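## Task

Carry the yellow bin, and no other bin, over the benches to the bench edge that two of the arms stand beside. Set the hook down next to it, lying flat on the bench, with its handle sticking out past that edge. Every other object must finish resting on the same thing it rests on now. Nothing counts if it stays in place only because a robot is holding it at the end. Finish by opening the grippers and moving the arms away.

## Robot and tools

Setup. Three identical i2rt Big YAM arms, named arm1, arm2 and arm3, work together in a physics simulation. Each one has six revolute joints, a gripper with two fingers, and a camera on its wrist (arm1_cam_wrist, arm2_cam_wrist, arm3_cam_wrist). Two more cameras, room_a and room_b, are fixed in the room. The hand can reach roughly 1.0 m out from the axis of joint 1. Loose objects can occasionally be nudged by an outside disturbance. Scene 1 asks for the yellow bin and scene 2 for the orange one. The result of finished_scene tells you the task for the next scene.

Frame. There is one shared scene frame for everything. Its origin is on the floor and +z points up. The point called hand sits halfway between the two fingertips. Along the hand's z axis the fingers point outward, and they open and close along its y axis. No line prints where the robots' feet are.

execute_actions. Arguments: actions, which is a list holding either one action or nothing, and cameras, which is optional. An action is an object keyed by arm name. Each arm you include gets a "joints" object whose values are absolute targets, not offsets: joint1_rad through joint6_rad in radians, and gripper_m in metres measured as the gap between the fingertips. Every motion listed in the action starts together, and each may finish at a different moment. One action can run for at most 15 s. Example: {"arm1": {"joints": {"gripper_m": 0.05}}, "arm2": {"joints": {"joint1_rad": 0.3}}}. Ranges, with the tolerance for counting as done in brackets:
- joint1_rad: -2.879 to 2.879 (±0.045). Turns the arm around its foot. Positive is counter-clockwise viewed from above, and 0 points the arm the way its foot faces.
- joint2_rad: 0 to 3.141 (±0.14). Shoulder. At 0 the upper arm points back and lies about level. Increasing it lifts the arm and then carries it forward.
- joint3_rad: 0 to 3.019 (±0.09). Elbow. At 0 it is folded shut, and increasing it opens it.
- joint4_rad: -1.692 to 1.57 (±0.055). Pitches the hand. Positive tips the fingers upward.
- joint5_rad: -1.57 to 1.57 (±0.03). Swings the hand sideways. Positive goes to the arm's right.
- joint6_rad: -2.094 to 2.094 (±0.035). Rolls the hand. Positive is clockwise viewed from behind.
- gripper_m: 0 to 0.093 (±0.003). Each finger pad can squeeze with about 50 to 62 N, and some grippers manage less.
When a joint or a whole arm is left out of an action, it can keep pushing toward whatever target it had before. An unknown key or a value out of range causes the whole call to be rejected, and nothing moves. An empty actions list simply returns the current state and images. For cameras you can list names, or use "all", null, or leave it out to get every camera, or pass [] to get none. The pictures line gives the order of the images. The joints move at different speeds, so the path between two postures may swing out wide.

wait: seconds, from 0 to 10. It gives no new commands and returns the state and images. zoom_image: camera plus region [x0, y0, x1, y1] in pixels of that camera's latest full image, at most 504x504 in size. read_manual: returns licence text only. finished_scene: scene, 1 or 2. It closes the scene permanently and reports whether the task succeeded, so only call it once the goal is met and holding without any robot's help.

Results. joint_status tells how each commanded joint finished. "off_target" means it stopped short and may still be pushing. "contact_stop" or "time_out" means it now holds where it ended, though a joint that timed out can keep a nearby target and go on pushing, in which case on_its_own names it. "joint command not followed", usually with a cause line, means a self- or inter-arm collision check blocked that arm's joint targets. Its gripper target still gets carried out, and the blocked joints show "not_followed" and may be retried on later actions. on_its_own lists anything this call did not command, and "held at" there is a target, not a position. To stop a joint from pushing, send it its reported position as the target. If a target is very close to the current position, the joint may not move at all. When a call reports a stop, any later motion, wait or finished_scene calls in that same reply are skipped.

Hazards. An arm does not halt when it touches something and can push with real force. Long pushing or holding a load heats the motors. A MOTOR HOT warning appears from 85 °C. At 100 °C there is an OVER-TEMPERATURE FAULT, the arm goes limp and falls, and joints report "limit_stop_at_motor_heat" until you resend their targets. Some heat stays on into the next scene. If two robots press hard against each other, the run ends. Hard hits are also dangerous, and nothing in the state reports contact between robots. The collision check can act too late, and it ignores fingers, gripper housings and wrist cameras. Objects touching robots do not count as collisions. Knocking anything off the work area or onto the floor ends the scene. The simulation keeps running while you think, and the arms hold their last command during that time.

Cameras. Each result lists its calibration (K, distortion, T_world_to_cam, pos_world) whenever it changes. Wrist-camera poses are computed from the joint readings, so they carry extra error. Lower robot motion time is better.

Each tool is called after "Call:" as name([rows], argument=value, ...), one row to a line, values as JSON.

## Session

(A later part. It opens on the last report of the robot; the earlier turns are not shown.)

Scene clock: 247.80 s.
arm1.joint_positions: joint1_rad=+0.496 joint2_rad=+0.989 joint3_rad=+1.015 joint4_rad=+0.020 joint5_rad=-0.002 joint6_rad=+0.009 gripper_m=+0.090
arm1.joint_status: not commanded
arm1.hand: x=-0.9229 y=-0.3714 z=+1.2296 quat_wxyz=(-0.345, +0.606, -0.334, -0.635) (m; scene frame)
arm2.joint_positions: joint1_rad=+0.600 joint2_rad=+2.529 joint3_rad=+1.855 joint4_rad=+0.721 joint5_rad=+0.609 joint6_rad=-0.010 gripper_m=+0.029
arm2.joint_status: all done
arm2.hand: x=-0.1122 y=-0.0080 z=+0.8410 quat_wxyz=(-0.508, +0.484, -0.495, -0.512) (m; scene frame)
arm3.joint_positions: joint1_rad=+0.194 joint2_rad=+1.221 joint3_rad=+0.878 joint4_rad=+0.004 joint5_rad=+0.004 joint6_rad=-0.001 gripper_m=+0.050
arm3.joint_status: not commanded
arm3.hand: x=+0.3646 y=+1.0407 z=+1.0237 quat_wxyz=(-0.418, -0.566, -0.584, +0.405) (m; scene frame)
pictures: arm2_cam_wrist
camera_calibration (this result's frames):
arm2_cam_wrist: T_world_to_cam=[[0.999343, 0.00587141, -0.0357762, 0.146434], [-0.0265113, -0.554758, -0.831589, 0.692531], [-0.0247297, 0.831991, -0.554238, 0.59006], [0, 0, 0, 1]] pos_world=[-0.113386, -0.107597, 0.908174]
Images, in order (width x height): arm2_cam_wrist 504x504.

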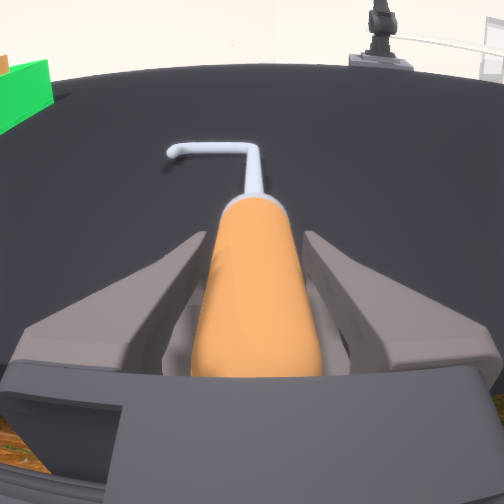

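Call:
execute_actions([
  {"arm2":{"joints":{"joint6_rad":-1.57}}},
], cameras=["arm2_cam_wrist","room_a"])

Call:
zoom_image(camera="room_a", region=[400, 200, 560, 320])

Scene clock: 254.77 s.
arm1.joint_positions: joint1_rad=+0.496 joint2_rad=+0.989 joint3_rad=+1.015 joint4_rad=+0.020 joint5_rad=-0.002 joint6_rad=+0.009 gripper_m=+0.090
arm1.joint_status: not commanded
arm1.hand: x=-0.9229 y=-0.3714 z=+1.2296 quat_wxyz=(-0.345, +0.606, -0.334, -0.635) (m; scene frame)
arm2.joint_positions: joint1_rad=+0.600 joint2_rad=+2.519 joint3_rad=+1.853 joint4_rad=+0.716 joint5_rad=+0.608 joint6_rad=-1.544 gripper_m=+0.029
arm2.joint_status: all done
arm2.hand: x=-0.1125 y=-0.0079 z=+0.8469 quat_wxyz=(-0.722, +0.692, -0.020, -0.017) (m; scene frame)
arm3.joint_positions: joint1_rad=+0.194 joint2_rad=+1.221 joint3_rad=+0.878 joint4_rad=+0.004 joint5_rad=+0.004 joint6_rad=-0.001 gripper_m=+0.050
arm3.joint_status: not commanded
arm3.hand: x=+0.3646 y=+1.0407 z=+1.0237 quat_wxyz=(-0.418, -0.566, -0.584, +0.405) (m; scene frame)
pictures: arm2_cam_wrist, room_a
camera_calibration (this result's frames):
arm2_cam_wrist: T_world_to_cam=[[0.0739455, -0.0310108, 0.99678, -0.831936], [0.803931, -0.589588, -0.0779817, 0.152437], [0.590107, 0.807109, -0.0186668, 0.208654], [0, 0, 0, 1]] pos_world=[-0.18416, -0.104331, 0.84504]
Images, in order (width x height): arm2_cam_wrist 504x504, room_a 896x504.

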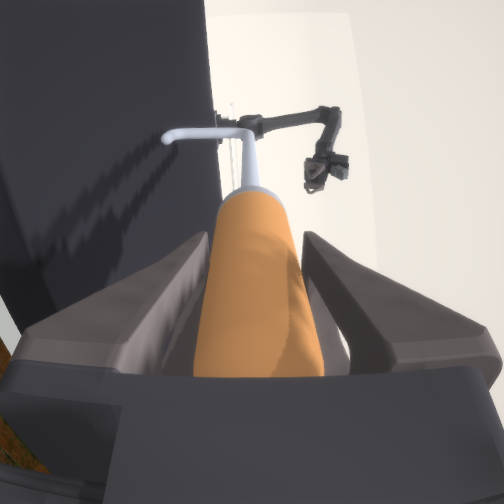

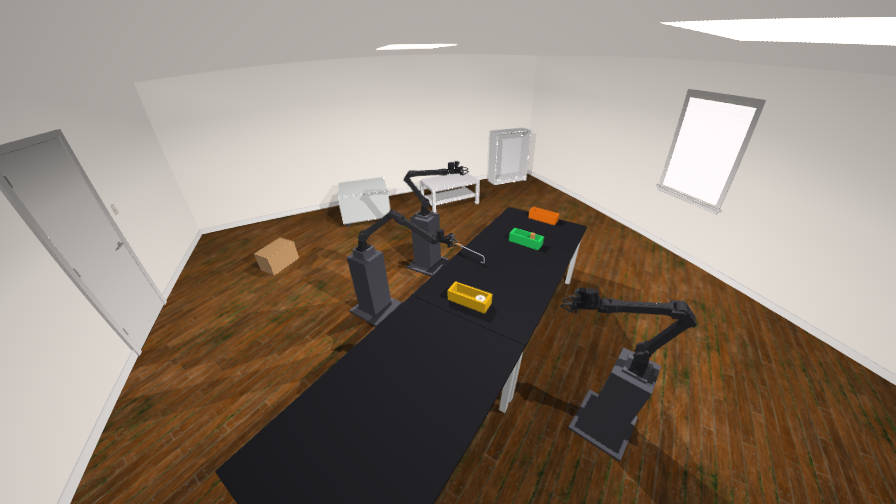

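Region (400, 200, 560, 320) of room_a's 896x504 image, scaled by 3.150, with more detail than that image has; it fills the top 378 rows of this view, and the rest is white.

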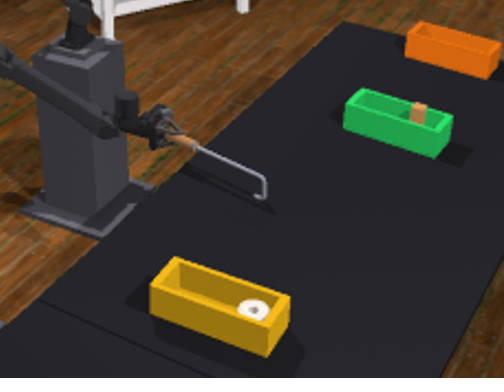

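Call:
execute_actions([
  {"arm2":{"joints":{"joint2_rad":2.17,"joint3_rad":1.625,"joint4_rad":0.6,"joint5_rad":0,"joint1_rad":0.3}}},
], cameras=[])

Call:
execute_actions([
  {"arm2":{"joints":{"joint1_rad":-0.02}}},
], cameras=["arm2_cam_wrist","room_a","arm3_cam_wrist"])

Call:
zoom_image(camera="room_a", region=[380, 220, 540, 340])

Scene clock: 265.40 s.
arm1.joint_positions: joint1_rad=+0.496 joint2_rad=+0.989 joint3_rad=+1.015 joint4_rad=+0.020 joint5_rad=-0.002 joint6_rad=+0.009 gripper_m=+0.090
arm1.joint_status: not commanded
arm1.hand: x=-0.9229 y=-0.3714 z=+1.2296 quat_wxyz=(-0.345, +0.606, -0.334, -0.635) (m; scene frame)
arm2.joint_positions: joint1_rad=+0.301 joint2_rad=+2.197 joint3_rad=+1.601 joint4_rad=+0.577 joint5_rad=-0.001 joint6_rad=-1.560 gripper_m=+0.029
arm2.joint_status: all done
arm2.hand: x=+0.0501 y=+0.0293 z=+0.9553 quat_wxyz=(-0.692, +0.705, +0.105, -0.109) (m; scene frame)
arm3.joint_positions: joint1_rad=+0.194 joint2_rad=+1.221 joint3_rad=+0.878 joint4_rad=+0.004 joint5_rad=+0.004 joint6_rad=-0.001 gripper_m=+0.050
arm3.joint_status: not commanded
arm3.hand: x=+0.3646 y=+1.0407 z=+1.0237 quat_wxyz=(-0.418, -0.566, -0.584, +0.405) (m; scene frame)
pictures: none
No camera images: the call's "cameras" was empty. Leave "cameras" out to get every camera's image.

Scene clock: 267.23 s.
arm1.joint_positions: joint1_rad=+0.496 joint2_rad=+0.989 joint3_rad=+1.015 joint4_rad=+0.020 joint5_rad=-0.002 joint6_rad=+0.009 gripper_m=+0.090
arm1.joint_status: not commanded
arm1.hand: x=-0.9229 y=-0.3714 z=+1.2296 quat_wxyz=(-0.345, +0.606, -0.334, -0.635) (m; scene frame)
arm2.joint_positions: joint1_rad=-0.012 joint2_rad=+2.197 joint3_rad=+1.601 joint4_rad=+0.577 joint5_rad=-0.001 joint6_rad=-1.551 gripper_m=+0.029
arm2.joint_status: all done
arm2.hand: x=+0.3157 y=+0.0686 z=+0.9555 quat_wxyz=(-0.701, +0.713, -0.009, -0.003) (m; scene frame)
arm3.joint_positions: joint1_rad=+0.194 joint2_rad=+1.221 joint3_rad=+0.878 joint4_rad=+0.004 joint5_rad=+0.004 joint6_rad=-0.001 gripper_m=+0.050
arm3.joint_status: not commanded
arm3.hand: x=+0.3646 y=+1.0407 z=+1.0237 quat_wxyz=(-0.418, -0.566, -0.584, +0.405) (m; scene frame)
pictures: arm2_cam_wrist, arm3_cam_wrist, room_a
camera_calibration (this result's frames):
arm2_cam_wrist: T_world_to_cam=[[0.0391535, 0.0288046, 0.998818, -0.964579], [0.803751, -0.594793, -0.0143539, -0.198656], [0.593676, 0.803363, -0.0464399, -0.0781102], [0, 0, 0, 1]] pos_world=[0.243809, -0.0276241, 0.956959]
arm3_cam_wrist: T_world_to_cam=[[-0.999868, -0.0137794, 0.00862986, 0.365711], [-0.0162292, 0.813884, -0.580801, -0.240667], [0.000979362, -0.580865, -0.814, 1.56146], [0, 0, 0, 1]] pos_world=[0.360228, 1.10791, 1.12809]
Images, in order (width x height): arm2_cam_wrist 504x504, arm3_cam_wrist 504x504, room_a 896x504.

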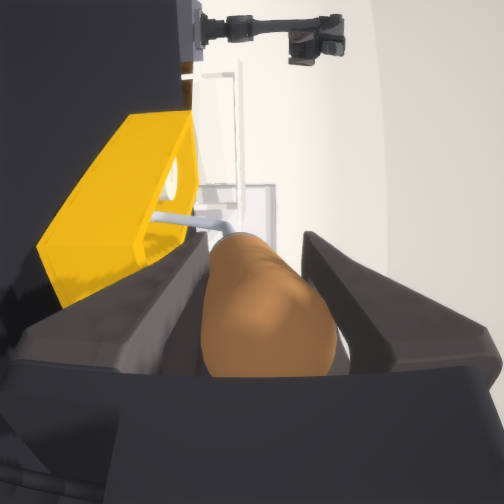

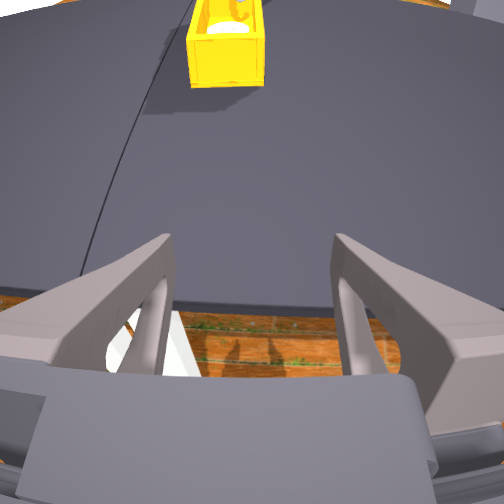

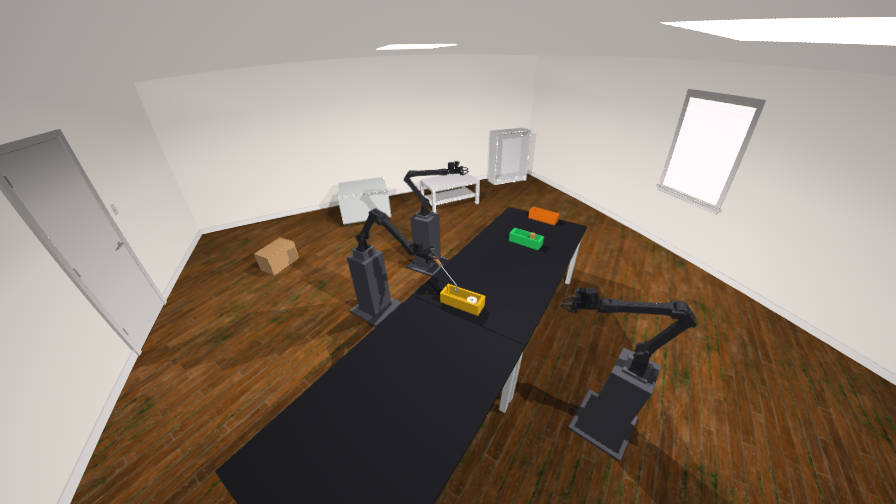

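Region (380, 220, 540, 340) of room_a's 896x504 image, scaled by 3.150, with more detail than that image has; it fills the top 378 rows of this view, and the rest is white.

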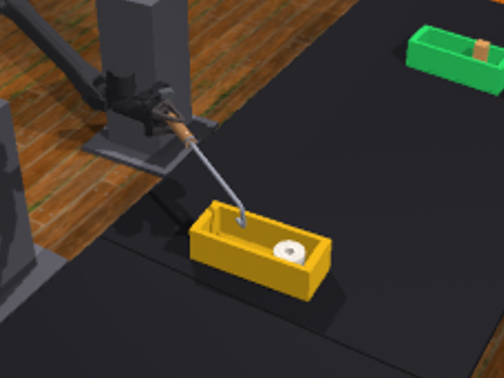

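Call:
execute_actions([
  {"arm2":{"joints":{"joint1_rad":-0.135,"joint2_rad":1.97,"joint3_rad":1.1,"joint4_rad":0.93}}},
], cameras=["arm2_cam_wrist","room_a"])

Call:
zoom_image(camera="room_a", region=[360, 220, 520, 340])

Scene clock: 277.00 s.
arm1.joint_positions: joint1_rad=+0.496 joint2_rad=+0.989 joint3_rad=+1.015 joint4_rad=+0.020 joint5_rad=-0.002 joint6_rad=+0.009 gripper_m=+0.090
arm1.joint_status: not commanded
arm1.hand: x=-0.9229 y=-0.3714 z=+1.2296 quat_wxyz=(-0.345, +0.606, -0.334, -0.635) (m; scene frame)
arm2.joint_positions: joint1_rad=-0.134 joint2_rad=+1.990 joint3_rad=+1.066 joint4_rad=+0.892 joint5_rad=+0.000 joint6_rad=-1.544 gripper_m=+0.029
arm2.joint_status: all done
arm2.hand: x=+0.4010 y=-0.0841 z=+0.9136 quat_wxyz=(-0.696, +0.715, -0.055, +0.037) (m; scene frame)
arm3.joint_positions: joint1_rad=+0.194 joint2_rad=+1.221 joint3_rad=+0.878 joint4_rad=+0.004 joint5_rad=+0.004 joint6_rad=-0.001 gripper_m=+0.050
arm3.joint_status: not commanded
arm3.hand: x=+0.3646 y=+1.0407 z=+1.0237 quat_wxyz=(-0.418, -0.566, -0.584, +0.405) (m; scene frame)
pictures: arm2_cam_wrist, room_a
camera_calibration (this result's frames):
arm2_cam_wrist: T_world_to_cam=[[0.0504851, 0.0344323, 0.998131, -0.925105], [0.72511, -0.688512, -0.0129244, -0.336238], [0.68678, 0.724407, -0.0597268, -0.03987], [0, 0, 0, 1]] pos_world=[0.317896, -0.170768, 0.916649]
Images, in order (width x height): arm2_cam_wrist 504x504, room_a 896x504.

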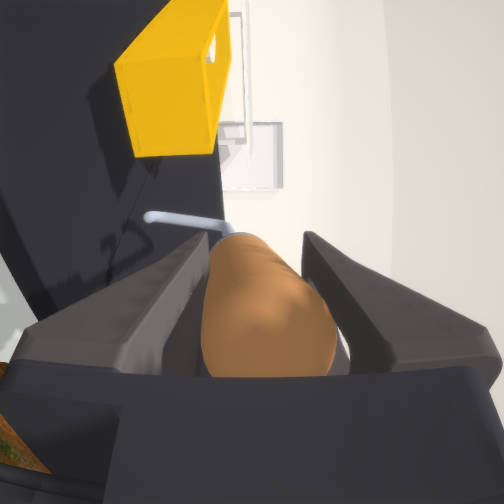

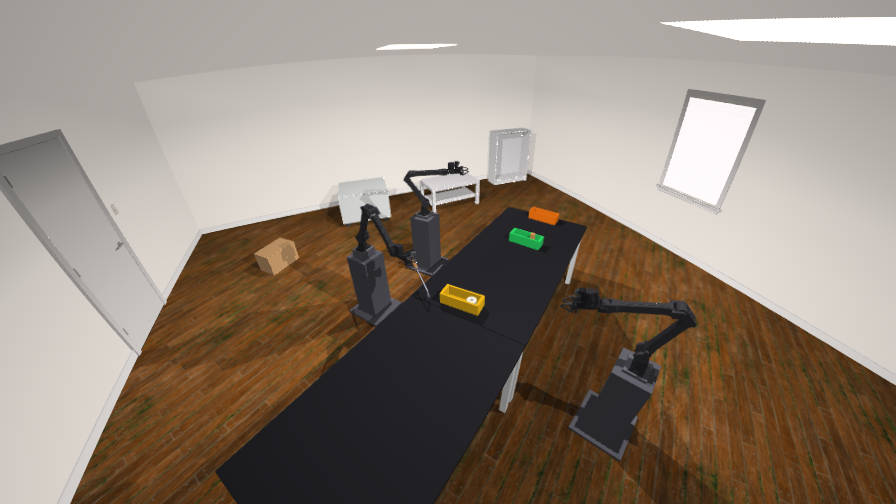

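Region (360, 220, 520, 340) of room_a's 896x504 image, scaled by 3.150, with more detail than that image has; it fills the top 378 rows of this view, and the rest is white.

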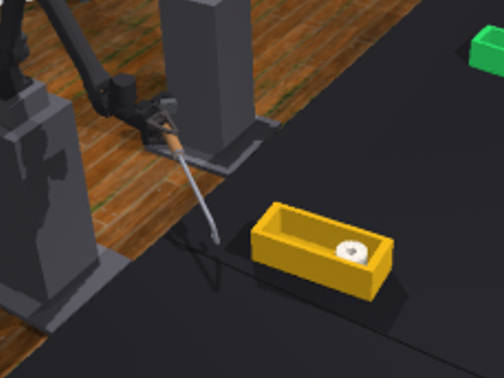

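Call:
execute_actions([
  {"arm2":{"joints":{"joint1_rad":-0.045,"joint2_rad":1.8}}},
], cameras=[])

Call:
execute_actions([
  {"arm2":{"joints":{"joint2_rad":2.2,"joint3_rad":1.69,"joint4_rad":0.56}}},
], cameras=["arm2_cam_wrist","room_a","room_b"])

Call:
zoom_image(camera="room_a", region=[380, 220, 540, 340])

Call:
zoom_image(camera="room_b", region=[420, 200, 580, 320])

Scene clock: 293.23 s.
arm1.joint_positions: joint1_rad=+0.496 joint2_rad=+0.989 joint3_rad=+1.015 joint4_rad=+0.020 joint5_rad=-0.002 joint6_rad=+0.009 gripper_m=+0.090
arm1.joint_status: not commanded
arm1.hand: x=-0.9229 y=-0.3714 z=+1.2296 quat_wxyz=(-0.345, +0.606, -0.334, -0.635) (m; scene frame)
arm2.joint_positions: joint1_rad=-0.040 joint2_rad=+1.808 joint3_rad=+1.066 joint4_rad=+0.898 joint5_rad=+0.002 joint6_rad=-1.544 gripper_m=+0.029
arm2.joint_status: all done
arm2.hand: x=+0.3338 y=-0.0915 z=+1.0400 quat_wxyz=(-0.761, +0.649, -0.021, +0.005) (m; scene frame)
arm3.joint_positions: joint1_rad=+0.194 joint2_rad=+1.221 joint3_rad=+0.878 joint4_rad=+0.004 joint5_rad=+0.004 joint6_rad=-0.001 gripper_m=+0.050
arm3.joint_status: not commanded
arm3.hand: x=+0.3646 y=+1.0407 z=+1.0237 quat_wxyz=(-0.418, -0.566, -0.584, +0.405) (m; scene frame)
pictures: none
No camera images: the call's "cameras" was empty. Leave "cameras" out to get every camera's image.

Scene clock: 294.77 s.
arm1.joint_positions: joint1_rad=+0.496 joint2_rad=+0.989 joint3_rad=+1.015 joint4_rad=+0.020 joint5_rad=-0.002 joint6_rad=+0.009 gripper_m=+0.090
arm1.joint_status: not commanded
arm1.hand: x=-0.9229 y=-0.3714 z=+1.2296 quat_wxyz=(-0.345, +0.606, -0.334, -0.635) (m; scene frame)
arm2.joint_positions: joint1_rad=-0.041 joint2_rad=+2.198 joint3_rad=+1.616 joint4_rad=+0.541 joint5_rad=+0.000 joint6_rad=-1.545 gripper_m=+0.029
arm2.joint_status: all done
arm2.hand: x=+0.3407 y=+0.0711 z=+0.9551 quat_wxyz=(-0.693, +0.720, -0.022, +0.005) (m; scene frame)
arm3.joint_positions: joint1_rad=+0.194 joint2_rad=+1.221 joint3_rad=+0.878 joint4_rad=+0.004 joint5_rad=+0.004 joint6_rad=-0.001 gripper_m=+0.050
arm3.joint_status: not commanded
arm3.hand: x=+0.3646 y=+1.0407 z=+1.0237 quat_wxyz=(-0.418, -0.566, -0.584, +0.405) (m; scene frame)
pictures: arm2_cam_wrist, room_a, room_b
camera_calibration (this result's frames):
arm2_cam_wrist: T_world_to_cam=[[0.0465037, 0.0478941, 0.997769, -0.968098], [0.785506, -0.618816, -0.00690666, -0.216401], [0.617105, 0.784074, -0.0663983, -0.0824968], [0, 0, 0, 1]] pos_world=[0.265914, -0.0228629, 0.958966]
Images, in order (width x height): arm2_cam_wrist 504x504, room_a 896x504, room_b 896x504.

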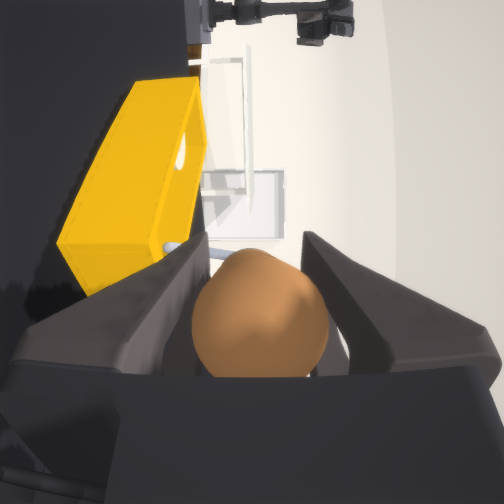

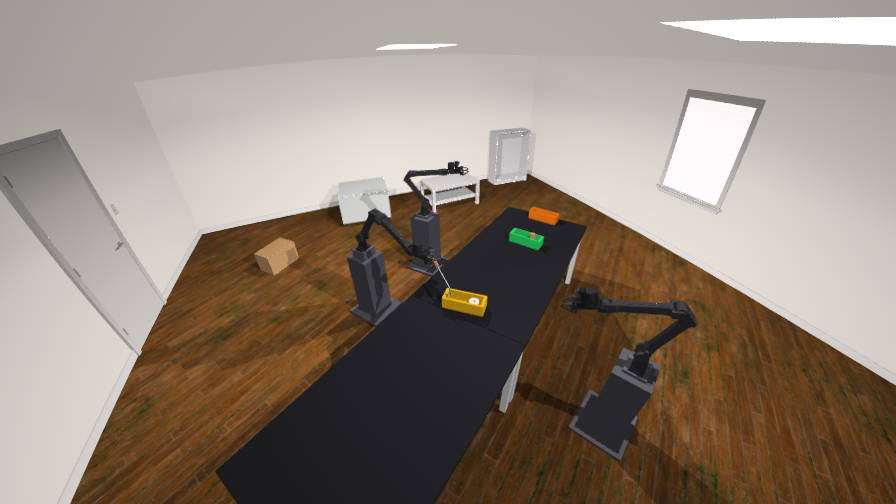

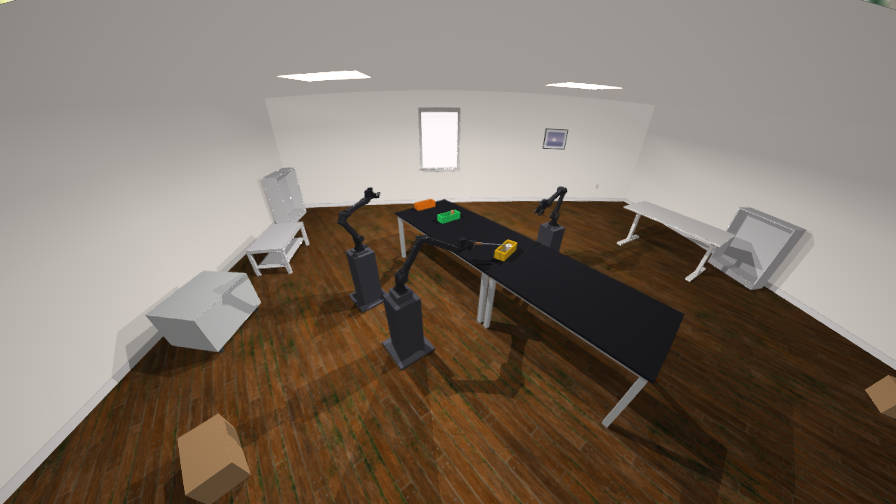

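Region (380, 220, 540, 340) of room_a's 896x504 image, scaled by 3.150, with more detail than that image has; it fills the top 378 rows of this view, and the rest is white.

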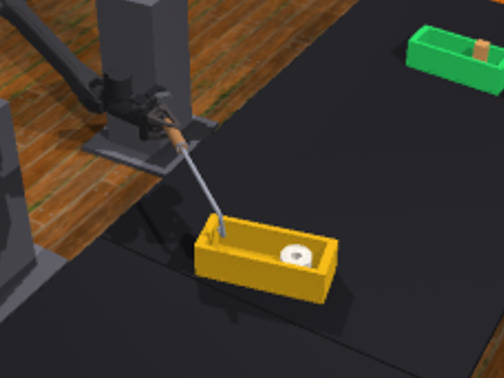

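Region (420, 200, 580, 320) of room_b's 896x504 image, scaled by 3.150, with more detail than that image has; it fills the top 378 rows of this view, and the rest is white.

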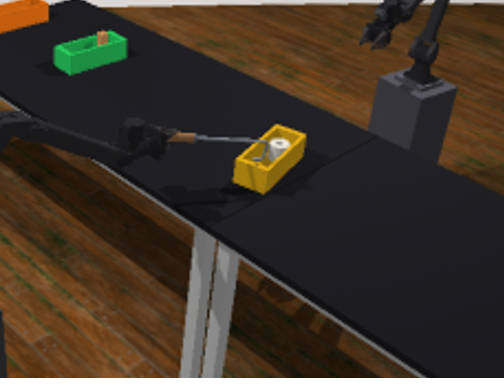

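Call:
execute_actions([
  {"arm2":{"joints":{"joint3_rad":1.85}}},
], cameras=[])

Call:
execute_actions([
  {"arm2":{"joints":{"joint2_rad":2.3}}},
], cameras=["arm2_cam_wrist","room_a","room_b"])

Call:
zoom_image(camera="room_a", region=[400, 240, 520, 330])

Call:
zoom_image(camera="room_b", region=[440, 210, 560, 300])

Scene clock: 303.00 s.
arm1.joint_positions: joint1_rad=+0.496 joint2_rad=+0.989 joint3_rad=+1.015 joint4_rad=+0.020 joint5_rad=-0.002 joint6_rad=+0.009 gripper_m=+0.090
arm1.joint_status: not commanded
arm1.hand: x=-0.9229 y=-0.3714 z=+1.2296 quat_wxyz=(-0.345, +0.606, -0.334, -0.635) (m; scene frame)
arm2.joint_positions: joint1_rad=-0.041 joint2_rad=+2.221 joint3_rad=+1.795 joint4_rad=+0.532 joint5_rad=+0.000 joint6_rad=-1.539 gripper_m=+0.029
arm2.joint_status: all done
arm2.hand: x=+0.3418 y=+0.1046 z=+1.0373 quat_wxyz=(-0.745, +0.667, -0.023, +0.003) (m; scene frame)
arm3.joint_positions: joint1_rad=+0.194 joint2_rad=+1.221 joint3_rad=+0.878 joint4_rad=+0.004 joint5_rad=+0.004 joint6_rad=-0.001 gripper_m=+0.050
arm3.joint_status: not commanded
arm3.hand: x=+0.3646 y=+1.0407 z=+1.0237 quat_wxyz=(-0.418, -0.566, -0.584, +0.405) (m; scene frame)
pictures: none
No camera images: the call's "cameras" was empty. Leave "cameras" out to get every camera's image.

Scene clock: 304.37 s.
arm1.joint_positions: joint1_rad=+0.496 joint2_rad=+0.989 joint3_rad=+1.015 joint4_rad=+0.020 joint5_rad=-0.002 joint6_rad=+0.009 gripper_m=+0.090
arm1.joint_status: not commanded
arm1.hand: x=-0.9229 y=-0.3714 z=+1.2296 quat_wxyz=(-0.345, +0.606, -0.334, -0.635) (m; scene frame)
arm2.joint_positions: joint1_rad=-0.041 joint2_rad=+2.330 joint3_rad=+1.795 joint4_rad=+0.531 joint5_rad=+0.000 joint6_rad=-1.538 gripper_m=+0.029
arm2.joint_status: all done
arm2.hand: x=+0.3423 y=+0.1136 z=+0.9404 quat_wxyz=(-0.706, +0.708, -0.024, +0.003) (m; scene frame)
arm3.joint_positions: joint1_rad=+0.194 joint2_rad=+1.221 joint3_rad=+0.878 joint4_rad=+0.004 joint5_rad=+0.004 joint6_rad=-0.001 gripper_m=+0.050
arm3.joint_status: not commanded
arm3.hand: x=+0.3646 y=+1.0407 z=+1.0237 quat_wxyz=(-0.418, -0.566, -0.584, +0.405) (m; scene frame)
pictures: arm2_cam_wrist, room_a, room_b
camera_calibration (this result's frames):
arm2_cam_wrist: T_world_to_cam=[[0.0519922, 0.0114786, 0.998582, -0.954005], [0.785349, -0.61813, -0.0337846, -0.166246], [0.616866, 0.785992, -0.0411527, -0.141662], [0, 0, 0, 1]] pos_world=[0.267549, 0.0195343, 0.941205]
Images, in order (width x height): arm2_cam_wrist 504x504, room_a 896x504, room_b 896x504.

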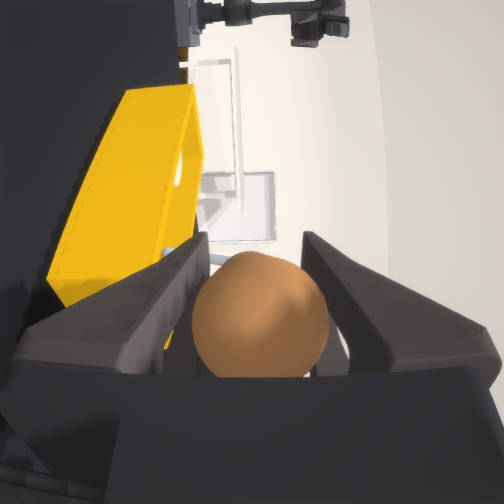

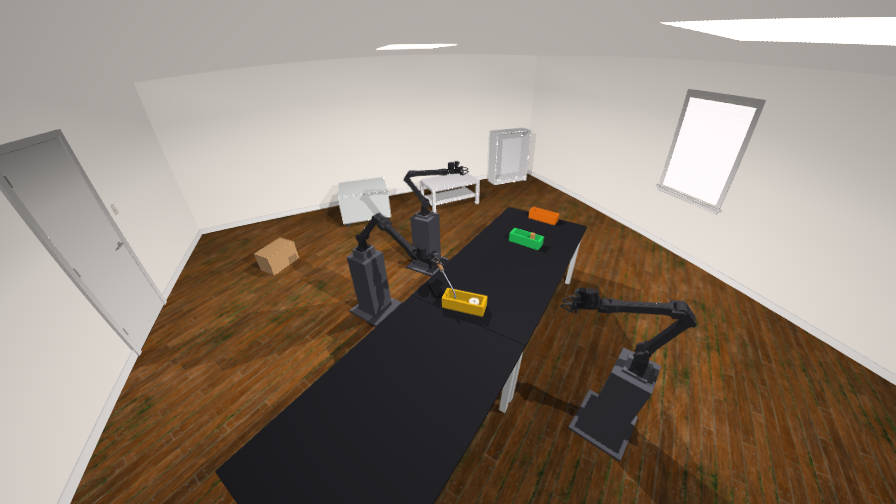

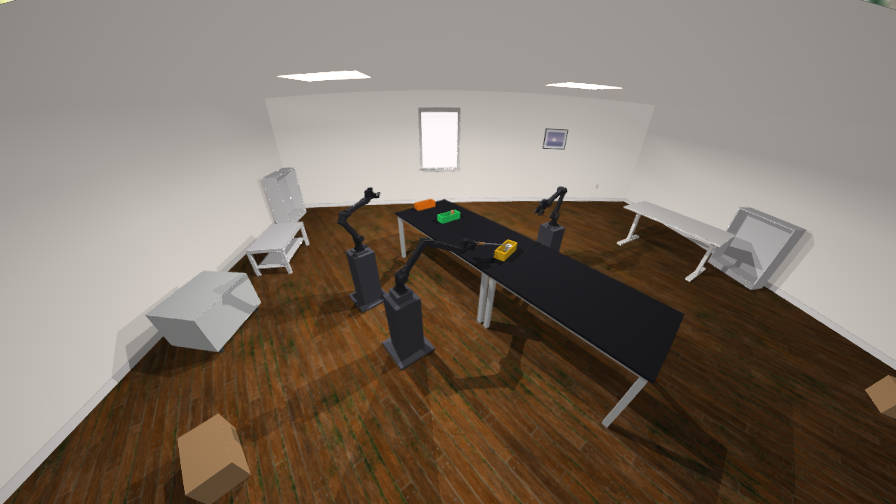

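Region (400, 240, 520, 330) of room_a's 896x504 image, scaled by 4.200, with more detail than that image has; it fills the top 378 rows of this view, and the rest is white.

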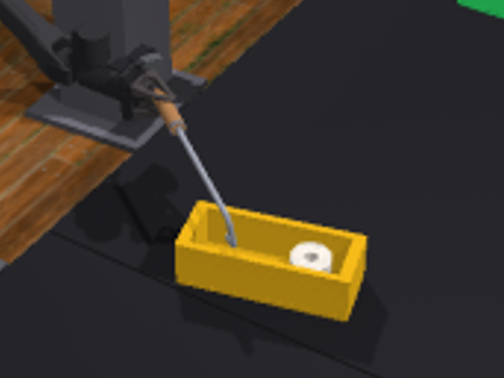

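Region (440, 210, 560, 300) of room_b's 896x504 image, scaled by 4.200, with more detail than that image has; it fills the top 378 rows of this view, and the rest is white.

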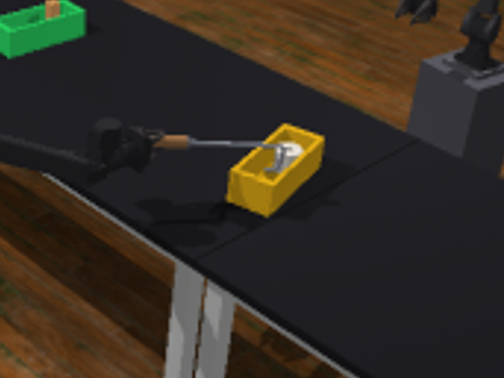

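Call:
execute_actions([
  {"arm2":{"joints":{"joint3_rad":1.73,"joint4_rad":0.62}}},
], cameras=[])

Call:
execute_actions([
  {"arm2":{"joints":{"joint2_rad":2.17,"joint3_rad":1.385,"joint4_rad":0.86}}},
], cameras=["arm2_cam_wrist","room_a"])

Call:
zoom_image(camera="room_a", region=[390, 240, 510, 330])

Scene clock: 312.30 s.
arm1.joint_positions: joint1_rad=+0.496 joint2_rad=+0.989 joint3_rad=+1.015 joint4_rad=+0.020 joint5_rad=-0.002 joint6_rad=+0.009 gripper_m=+0.090
arm1.joint_status: not commanded
arm1.hand: x=-0.9229 y=-0.3714 z=+1.2296 quat_wxyz=(-0.345, +0.606, -0.334, -0.635) (m; scene frame)
arm2.joint_positions: joint1_rad=-0.041 joint2_rad=+2.329 joint3_rad=+1.694 joint4_rad=+0.577 joint5_rad=+0.000 joint6_rad=-1.538 gripper_m=+0.029
arm2.joint_status: all done
arm2.hand: x=+0.3416 y=+0.0918 z=+0.8953 quat_wxyz=(-0.687, +0.726, -0.025, +0.002) (m; scene frame)
arm3.joint_positions: joint1_rad=+0.194 joint2_rad=+1.221 joint3_rad=+0.878 joint4_rad=+0.004 joint5_rad=+0.004 joint6_rad=-0.001 gripper_m=+0.050
arm3.joint_status: not commanded
arm3.hand: x=+0.3646 y=+1.0407 z=+1.0237 quat_wxyz=(-0.418, -0.566, -0.584, +0.405) (m; scene frame)
pictures: none
No camera images: the call's "cameras" was empty. Leave "cameras" out to get every camera's image.

Scene clock: 313.40 s.
arm1.joint_positions: joint1_rad=+0.496 joint2_rad=+0.989 joint3_rad=+1.015 joint4_rad=+0.020 joint5_rad=-0.002 joint6_rad=+0.009 gripper_m=+0.090
arm1.joint_status: not commanded
arm1.hand: x=-0.9229 y=-0.3714 z=+1.2296 quat_wxyz=(-0.345, +0.606, -0.334, -0.635) (m; scene frame)
arm2.joint_positions: joint1_rad=-0.041 joint2_rad=+2.199 joint3_rad=+1.360 joint4_rad=+0.818 joint5_rad=-0.002 joint6_rad=-1.537 gripper_m=+0.029
arm2.joint_status: all done
arm2.hand: x=+0.3381 y=+0.0078 z=+0.8850 quat_wxyz=(-0.700, +0.714, -0.024, +0.001) (m; scene frame)
arm3.joint_positions: joint1_rad=+0.194 joint2_rad=+1.221 joint3_rad=+0.878 joint4_rad=+0.004 joint5_rad=+0.004 joint6_rad=-0.001 gripper_m=+0.050
arm3.joint_status: not commanded
arm3.hand: x=+0.3646 y=+1.0407 z=+1.0237 quat_wxyz=(-0.418, -0.566, -0.584, +0.405) (m; scene frame)
pictures: arm2_cam_wrist, room_a
camera_calibration (this result's frames):
arm2_cam_wrist: T_world_to_cam=[[0.053763, 0.0286643, 0.998142, -0.897631], [0.786447, -0.617167, -0.0246369, -0.23869], [0.615314, 0.78631, -0.0557237, -0.0447593], [0, 0, 0, 1]] pos_world=[0.263517, -0.0863869, 0.887589]
Images, in order (width x height): arm2_cam_wrist 504x504, room_a 896x504.

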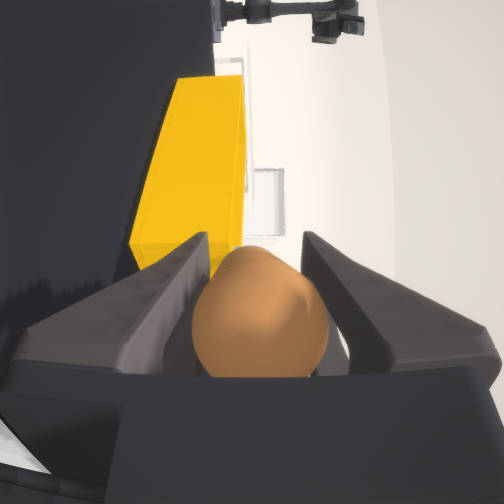

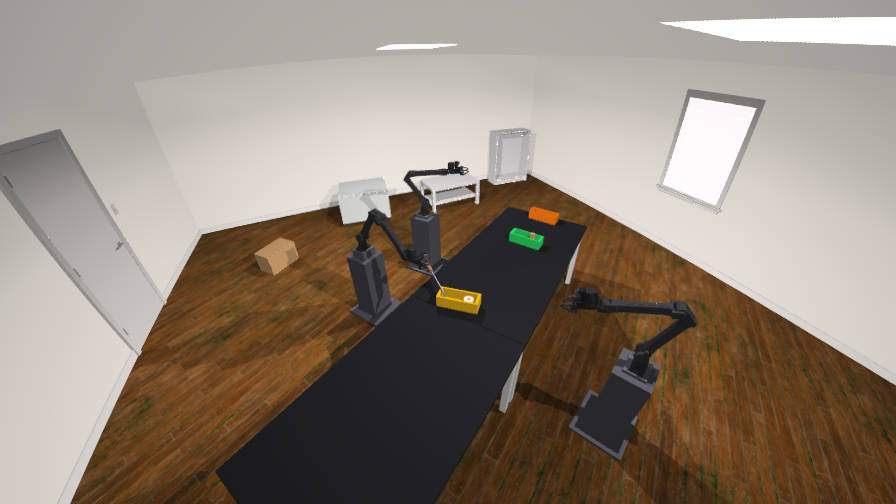

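Region (390, 240, 510, 330) of room_a's 896x504 image, scaled by 4.200, with more detail than that image has; it fills the top 378 rows of this view, and the rest is white.

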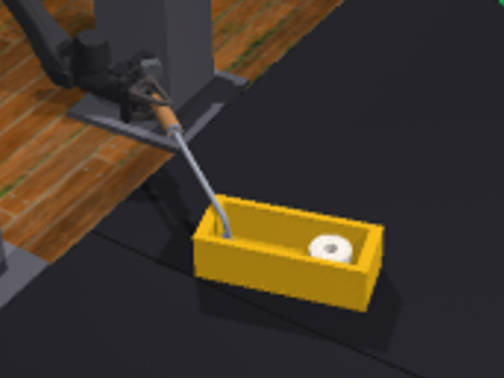

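Call:
execute_actions([
  {"arm2":{"joints":{"joint1_rad":0.04,"joint2_rad":1.97,"joint3_rad":0.965,"joint4_rad":1.08}}},
], cameras=["arm2_cam_wrist","room_a","room_b"])

Call:
zoom_image(camera="room_a", region=[380, 240, 500, 330])

Call:
zoom_image(camera="room_b", region=[430, 210, 550, 300])

Scene clock: 320.57 s.
arm1.joint_positions: joint1_rad=+0.496 joint2_rad=+0.989 joint3_rad=+1.015 joint4_rad=+0.020 joint5_rad=-0.002 joint6_rad=+0.009 gripper_m=+0.090
arm1.joint_status: not commanded
arm1.hand: x=-0.9229 y=-0.3714 z=+1.2296 quat_wxyz=(-0.345, +0.606, -0.334, -0.635) (m; scene frame)
arm2.joint_positions: joint1_rad=+0.049 joint2_rad=+1.981 joint3_rad=+0.969 joint4_rad=+1.066 joint5_rad=-0.003 joint6_rad=-1.563 gripper_m=+0.029
arm2.joint_status: all done
arm2.hand: x=+0.2717 y=-0.1099 z=+0.9174 quat_wxyz=(-0.726, +0.687, +0.017, -0.022) (m; scene frame)
arm3.joint_positions: joint1_rad=+0.194 joint2_rad=+1.221 joint3_rad=+0.878 joint4_rad=+0.004 joint5_rad=+0.004 joint6_rad=-0.001 gripper_m=+0.050
arm3.joint_status: not commanded
arm3.hand: x=+0.3646 y=+1.0407 z=+1.0237 quat_wxyz=(-0.418, -0.566, -0.584, +0.405) (m; scene frame)
pictures: arm2_cam_wrist, room_a, room_b
camera_calibration (this result's frames):
arm2_cam_wrist: T_world_to_cam=[[0.0292754, -0.0431395, 0.99864, -0.924673], [0.840195, -0.540159, -0.0479645, -0.243005], [0.541493, 0.840457, 0.0204322, 0.0465745], [0, 0, 0, 1]] pos_world=[0.206022, -0.210295, 0.910809]
Images, in order (width x height): arm2_cam_wrist 504x504, room_a 896x504, room_b 896x504.

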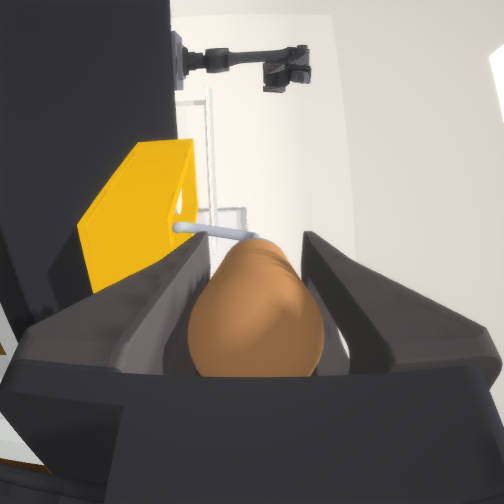

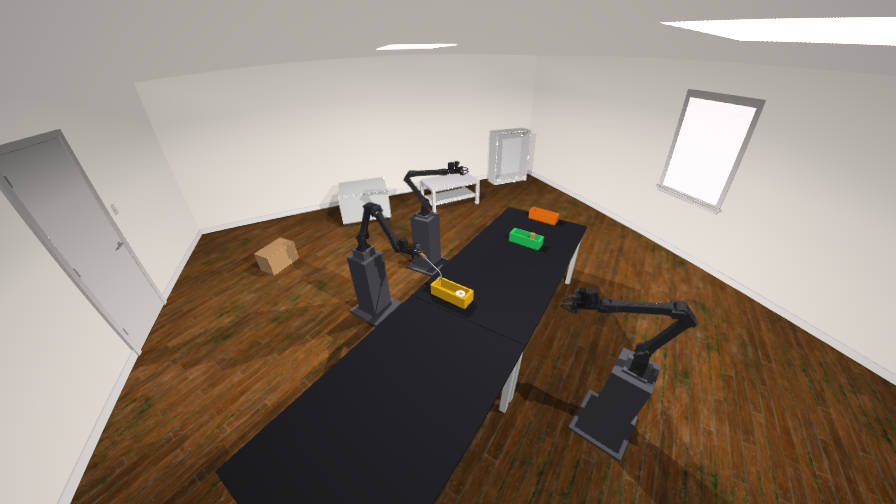

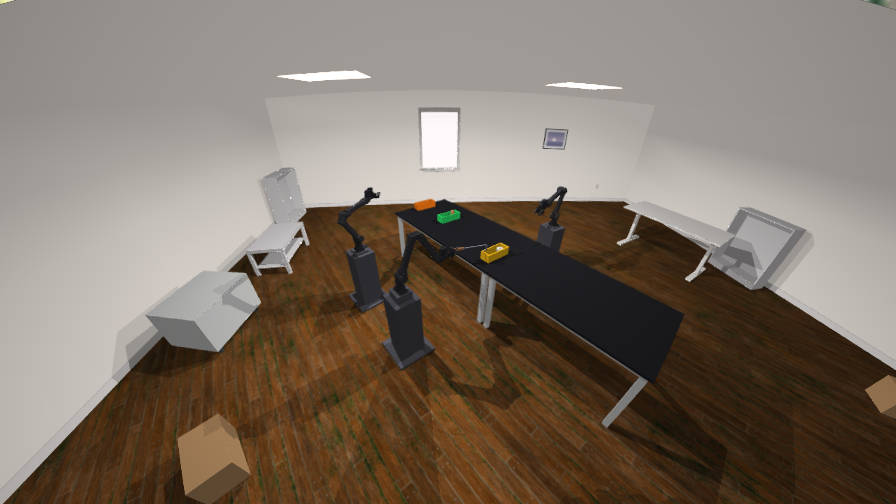

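Region (380, 240, 500, 330) of room_a's 896x504 image, scaled by 4.200, with more detail than that image has; it fills the top 378 rows of this view, and the rest is white.

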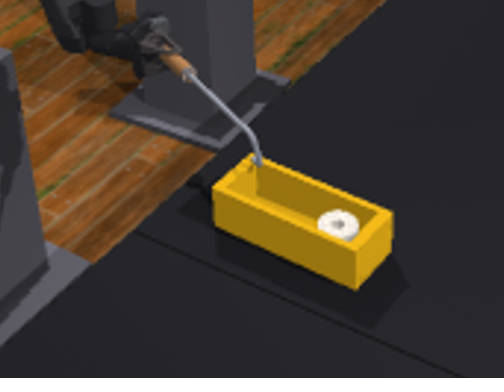

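Region (430, 210, 550, 300) of room_b's 896x504 image, scaled by 4.200, with more detail than that image has; it fills the top 378 rows of this view, and the rest is white.

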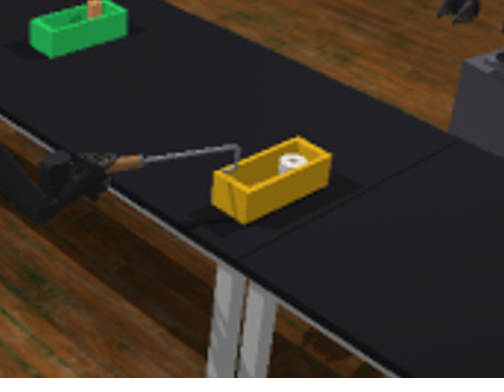

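Call:
execute_actions([
  {"arm2":{"joints":{"joint3_rad":1.31,"joint4_rad":0.85}}},
], cameras=[])

Call:
execute_actions([
  {"arm2":{"joints":{"joint1_rad":0.1,"joint6_rad":0}}},
], cameras=["arm2_cam_wrist","room_a"])

Call:
zoom_image(camera="room_a", region=[380, 230, 500, 320])

Scene clock: 331.67 s.
arm1.joint_positions: joint1_rad=+0.496 joint2_rad=+0.989 joint3_rad=+1.015 joint4_rad=+0.020 joint5_rad=-0.002 joint6_rad=+0.009 gripper_m=+0.090
arm1.joint_status: not commanded
arm1.hand: x=-0.9229 y=-0.3714 z=+1.2296 quat_wxyz=(-0.345, +0.606, -0.334, -0.635) (m; scene frame)
arm2.joint_positions: joint1_rad=+0.046 joint2_rad=+1.986 joint3_rad=+1.265 joint4_rad=+0.827 joint5_rad=+0.001 joint6_rad=-1.541 gripper_m=+0.029
arm2.joint_status: all done
arm2.hand: x=+0.2700 y=-0.0249 z=+1.0008 quat_wxyz=(-0.744, +0.668, +0.007, -0.028) (m; scene frame)
arm3.joint_positions: joint1_rad=+0.194 joint2_rad=+1.221 joint3_rad=+0.878 joint4_rad=+0.004 joint5_rad=+0.004 joint6_rad=-0.001 gripper_m=+0.050
arm3.joint_status: not commanded
arm3.hand: x=+0.3646 y=+1.0407 z=+1.0237 quat_wxyz=(-0.418, -0.566, -0.584, +0.405) (m; scene frame)
pictures: none
No camera images: the call's "cameras" was empty. Leave "cameras" out to get every camera's image.

Scene clock: 333.80 s.
arm1.joint_positions: joint1_rad=+0.496 joint2_rad=+0.989 joint3_rad=+1.015 joint4_rad=+0.020 joint5_rad=-0.002 joint6_rad=+0.009 gripper_m=+0.090
arm1.joint_status: not commanded
arm1.hand: x=-0.9229 y=-0.3714 z=+1.2296 quat_wxyz=(-0.345, +0.606, -0.334, -0.635) (m; scene frame)
arm2.joint_positions: joint1_rad=+0.105 joint2_rad=+1.986 joint3_rad=+1.265 joint4_rad=+0.827 joint5_rad=+0.002 joint6_rad=-0.019 gripper_m=+0.029
arm2.joint_status: all done
arm2.hand: x=+0.2252 y=-0.0284 z=+1.0007 quat_wxyz=(-0.503, +0.501, -0.441, -0.548) (m; scene frame)
arm3.joint_positions: joint1_rad=+0.194 joint2_rad=+1.221 joint3_rad=+0.878 joint4_rad=+0.004 joint5_rad=+0.004 joint6_rad=-0.001 gripper_m=+0.050
arm3.joint_status: not commanded
arm3.hand: x=+0.3646 y=+1.0407 z=+1.0237 quat_wxyz=(-0.418, -0.566, -0.584, +0.405) (m; scene frame)
pictures: arm2_cam_wrist, room_a
camera_calibration (this result's frames):
arm2_cam_wrist: T_world_to_cam=[[0.993092, 0.117339, 0.000640408, -0.216822], [0.0589482, -0.494169, -0.867365, 0.841304], [-0.10146, 0.861411, -0.497672, 0.665407], [0, 0, 0, 1]] pos_world=[0.233243, -0.132, 1.06101]
Images, in order (width x height): arm2_cam_wrist 504x504, room_a 896x504.

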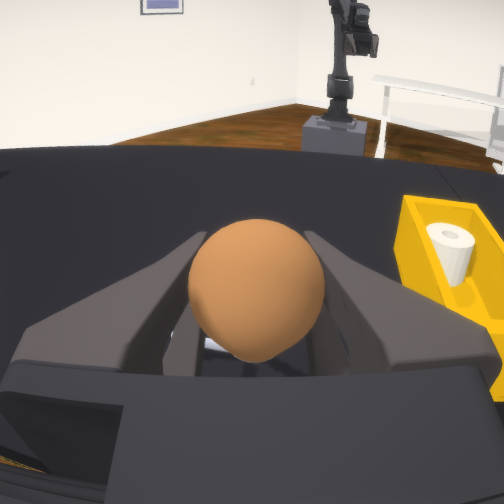

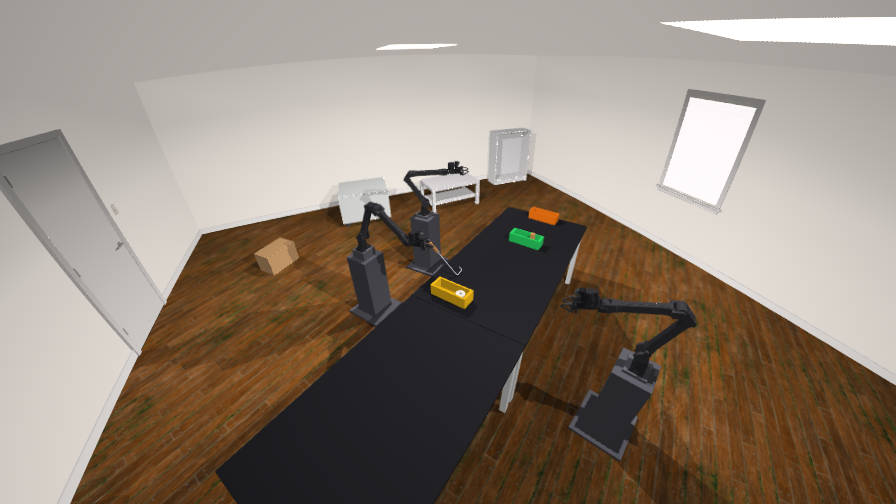

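Region (380, 230, 500, 320) of room_a's 896x504 image, scaled by 4.200, with more detail than that image has; it fills the top 378 rows of this view, and the rest is white.

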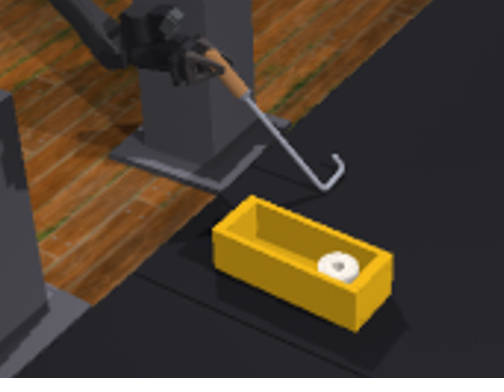

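Call:
execute_actions([
  {"arm2":{"joints":{"joint1_rad":0.03,"joint2_rad":2.05,"joint3_rad":1.04,"joint4_rad":1.06}}},
], cameras=[])

Call:
execute_actions([
  {"arm2":{"joints":{"joint2_rad":2.335,"joint3_rad":1.3,"joint4_rad":1.1}}},
], cameras=["arm2_cam_wrist"])

Scene clock: 344.70 s.
arm1.joint_positions: joint1_rad=+0.496 joint2_rad=+0.989 joint3_rad=+1.015 joint4_rad=+0.020 joint5_rad=-0.002 joint6_rad=+0.009 gripper_m=+0.090
arm1.joint_status: not commanded
arm1.hand: x=-0.9229 y=-0.3714 z=+1.2296 quat_wxyz=(-0.345, +0.606, -0.334, -0.635) (m; scene frame)
arm2.joint_positions: joint1_rad=+0.023 joint2_rad=+2.042 joint3_rad=+1.029 joint4_rad=+1.041 joint5_rad=-0.002 joint6_rad=-0.004 gripper_m=+0.028
arm2.joint_status: all done
arm2.hand: x=+0.2894 y=-0.0899 z=+0.8975 quat_wxyz=(-0.502, +0.501, -0.484, -0.513) (m; scene frame)
arm3.joint_positions: joint1_rad=+0.194 joint2_rad=+1.221 joint3_rad=+0.878 joint4_rad=+0.004 joint5_rad=+0.004 joint6_rad=-0.001 gripper_m=+0.050
arm3.joint_status: not commanded
arm3.hand: x=+0.3646 y=+1.0407 z=+1.0237 quat_wxyz=(-0.418, -0.566, -0.584, +0.405) (m; scene frame)
pictures: none
No camera images: the call's "cameras" was empty. Leave "cameras" out to get every camera's image.

Scene clock: 345.80 s.
arm1.joint_positions: joint1_rad=+0.496 joint2_rad=+0.989 joint3_rad=+1.015 joint4_rad=+0.020 joint5_rad=-0.002 joint6_rad=+0.009 gripper_m=+0.090
arm1.joint_status: not commanded
arm1.hand: x=-0.9229 y=-0.3714 z=+1.2296 quat_wxyz=(-0.345, +0.606, -0.334, -0.635) (m; scene frame)
arm2.joint_positions: joint1_rad=+0.023 joint2_rad=+2.325 joint3_rad=+1.270 joint4_rad=+1.087 joint5_rad=-0.002 joint6_rad=-0.004 gripper_m=+0.029
arm2.joint_status: all done
arm2.hand: x=+0.2879 y=-0.0273 z=+0.8129 quat_wxyz=(-0.503, +0.500, -0.483, -0.514) (m; scene frame)
arm3.joint_positions: joint1_rad=+0.194 joint2_rad=+1.221 joint3_rad=+0.878 joint4_rad=+0.004 joint5_rad=+0.004 joint6_rad=-0.001 gripper_m=+0.050
arm3.joint_status: not commanded
arm3.hand: x=+0.3646 y=+1.0407 z=+1.0237 quat_wxyz=(-0.418, -0.566, -0.584, +0.405) (m; scene frame)
pictures: arm2_cam_wrist
camera_calibration (this result's frames):
arm2_cam_wrist: T_world_to_cam=[[0.99911, 0.0397398, -0.0141182, -0.270917], [0.0105618, -0.55988, -0.828506, 0.655781], [-0.0408292, 0.82762, -0.559802, 0.609522], [0, 0, 0, 1]] pos_world=[0.288636, -0.126528, 0.880705]
Images, in order (width x height): arm2_cam_wrist 504x504.

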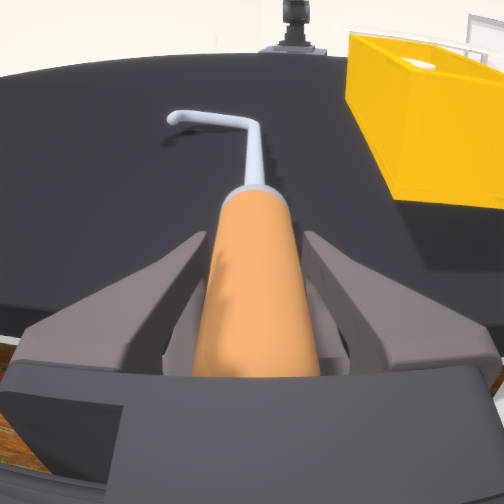

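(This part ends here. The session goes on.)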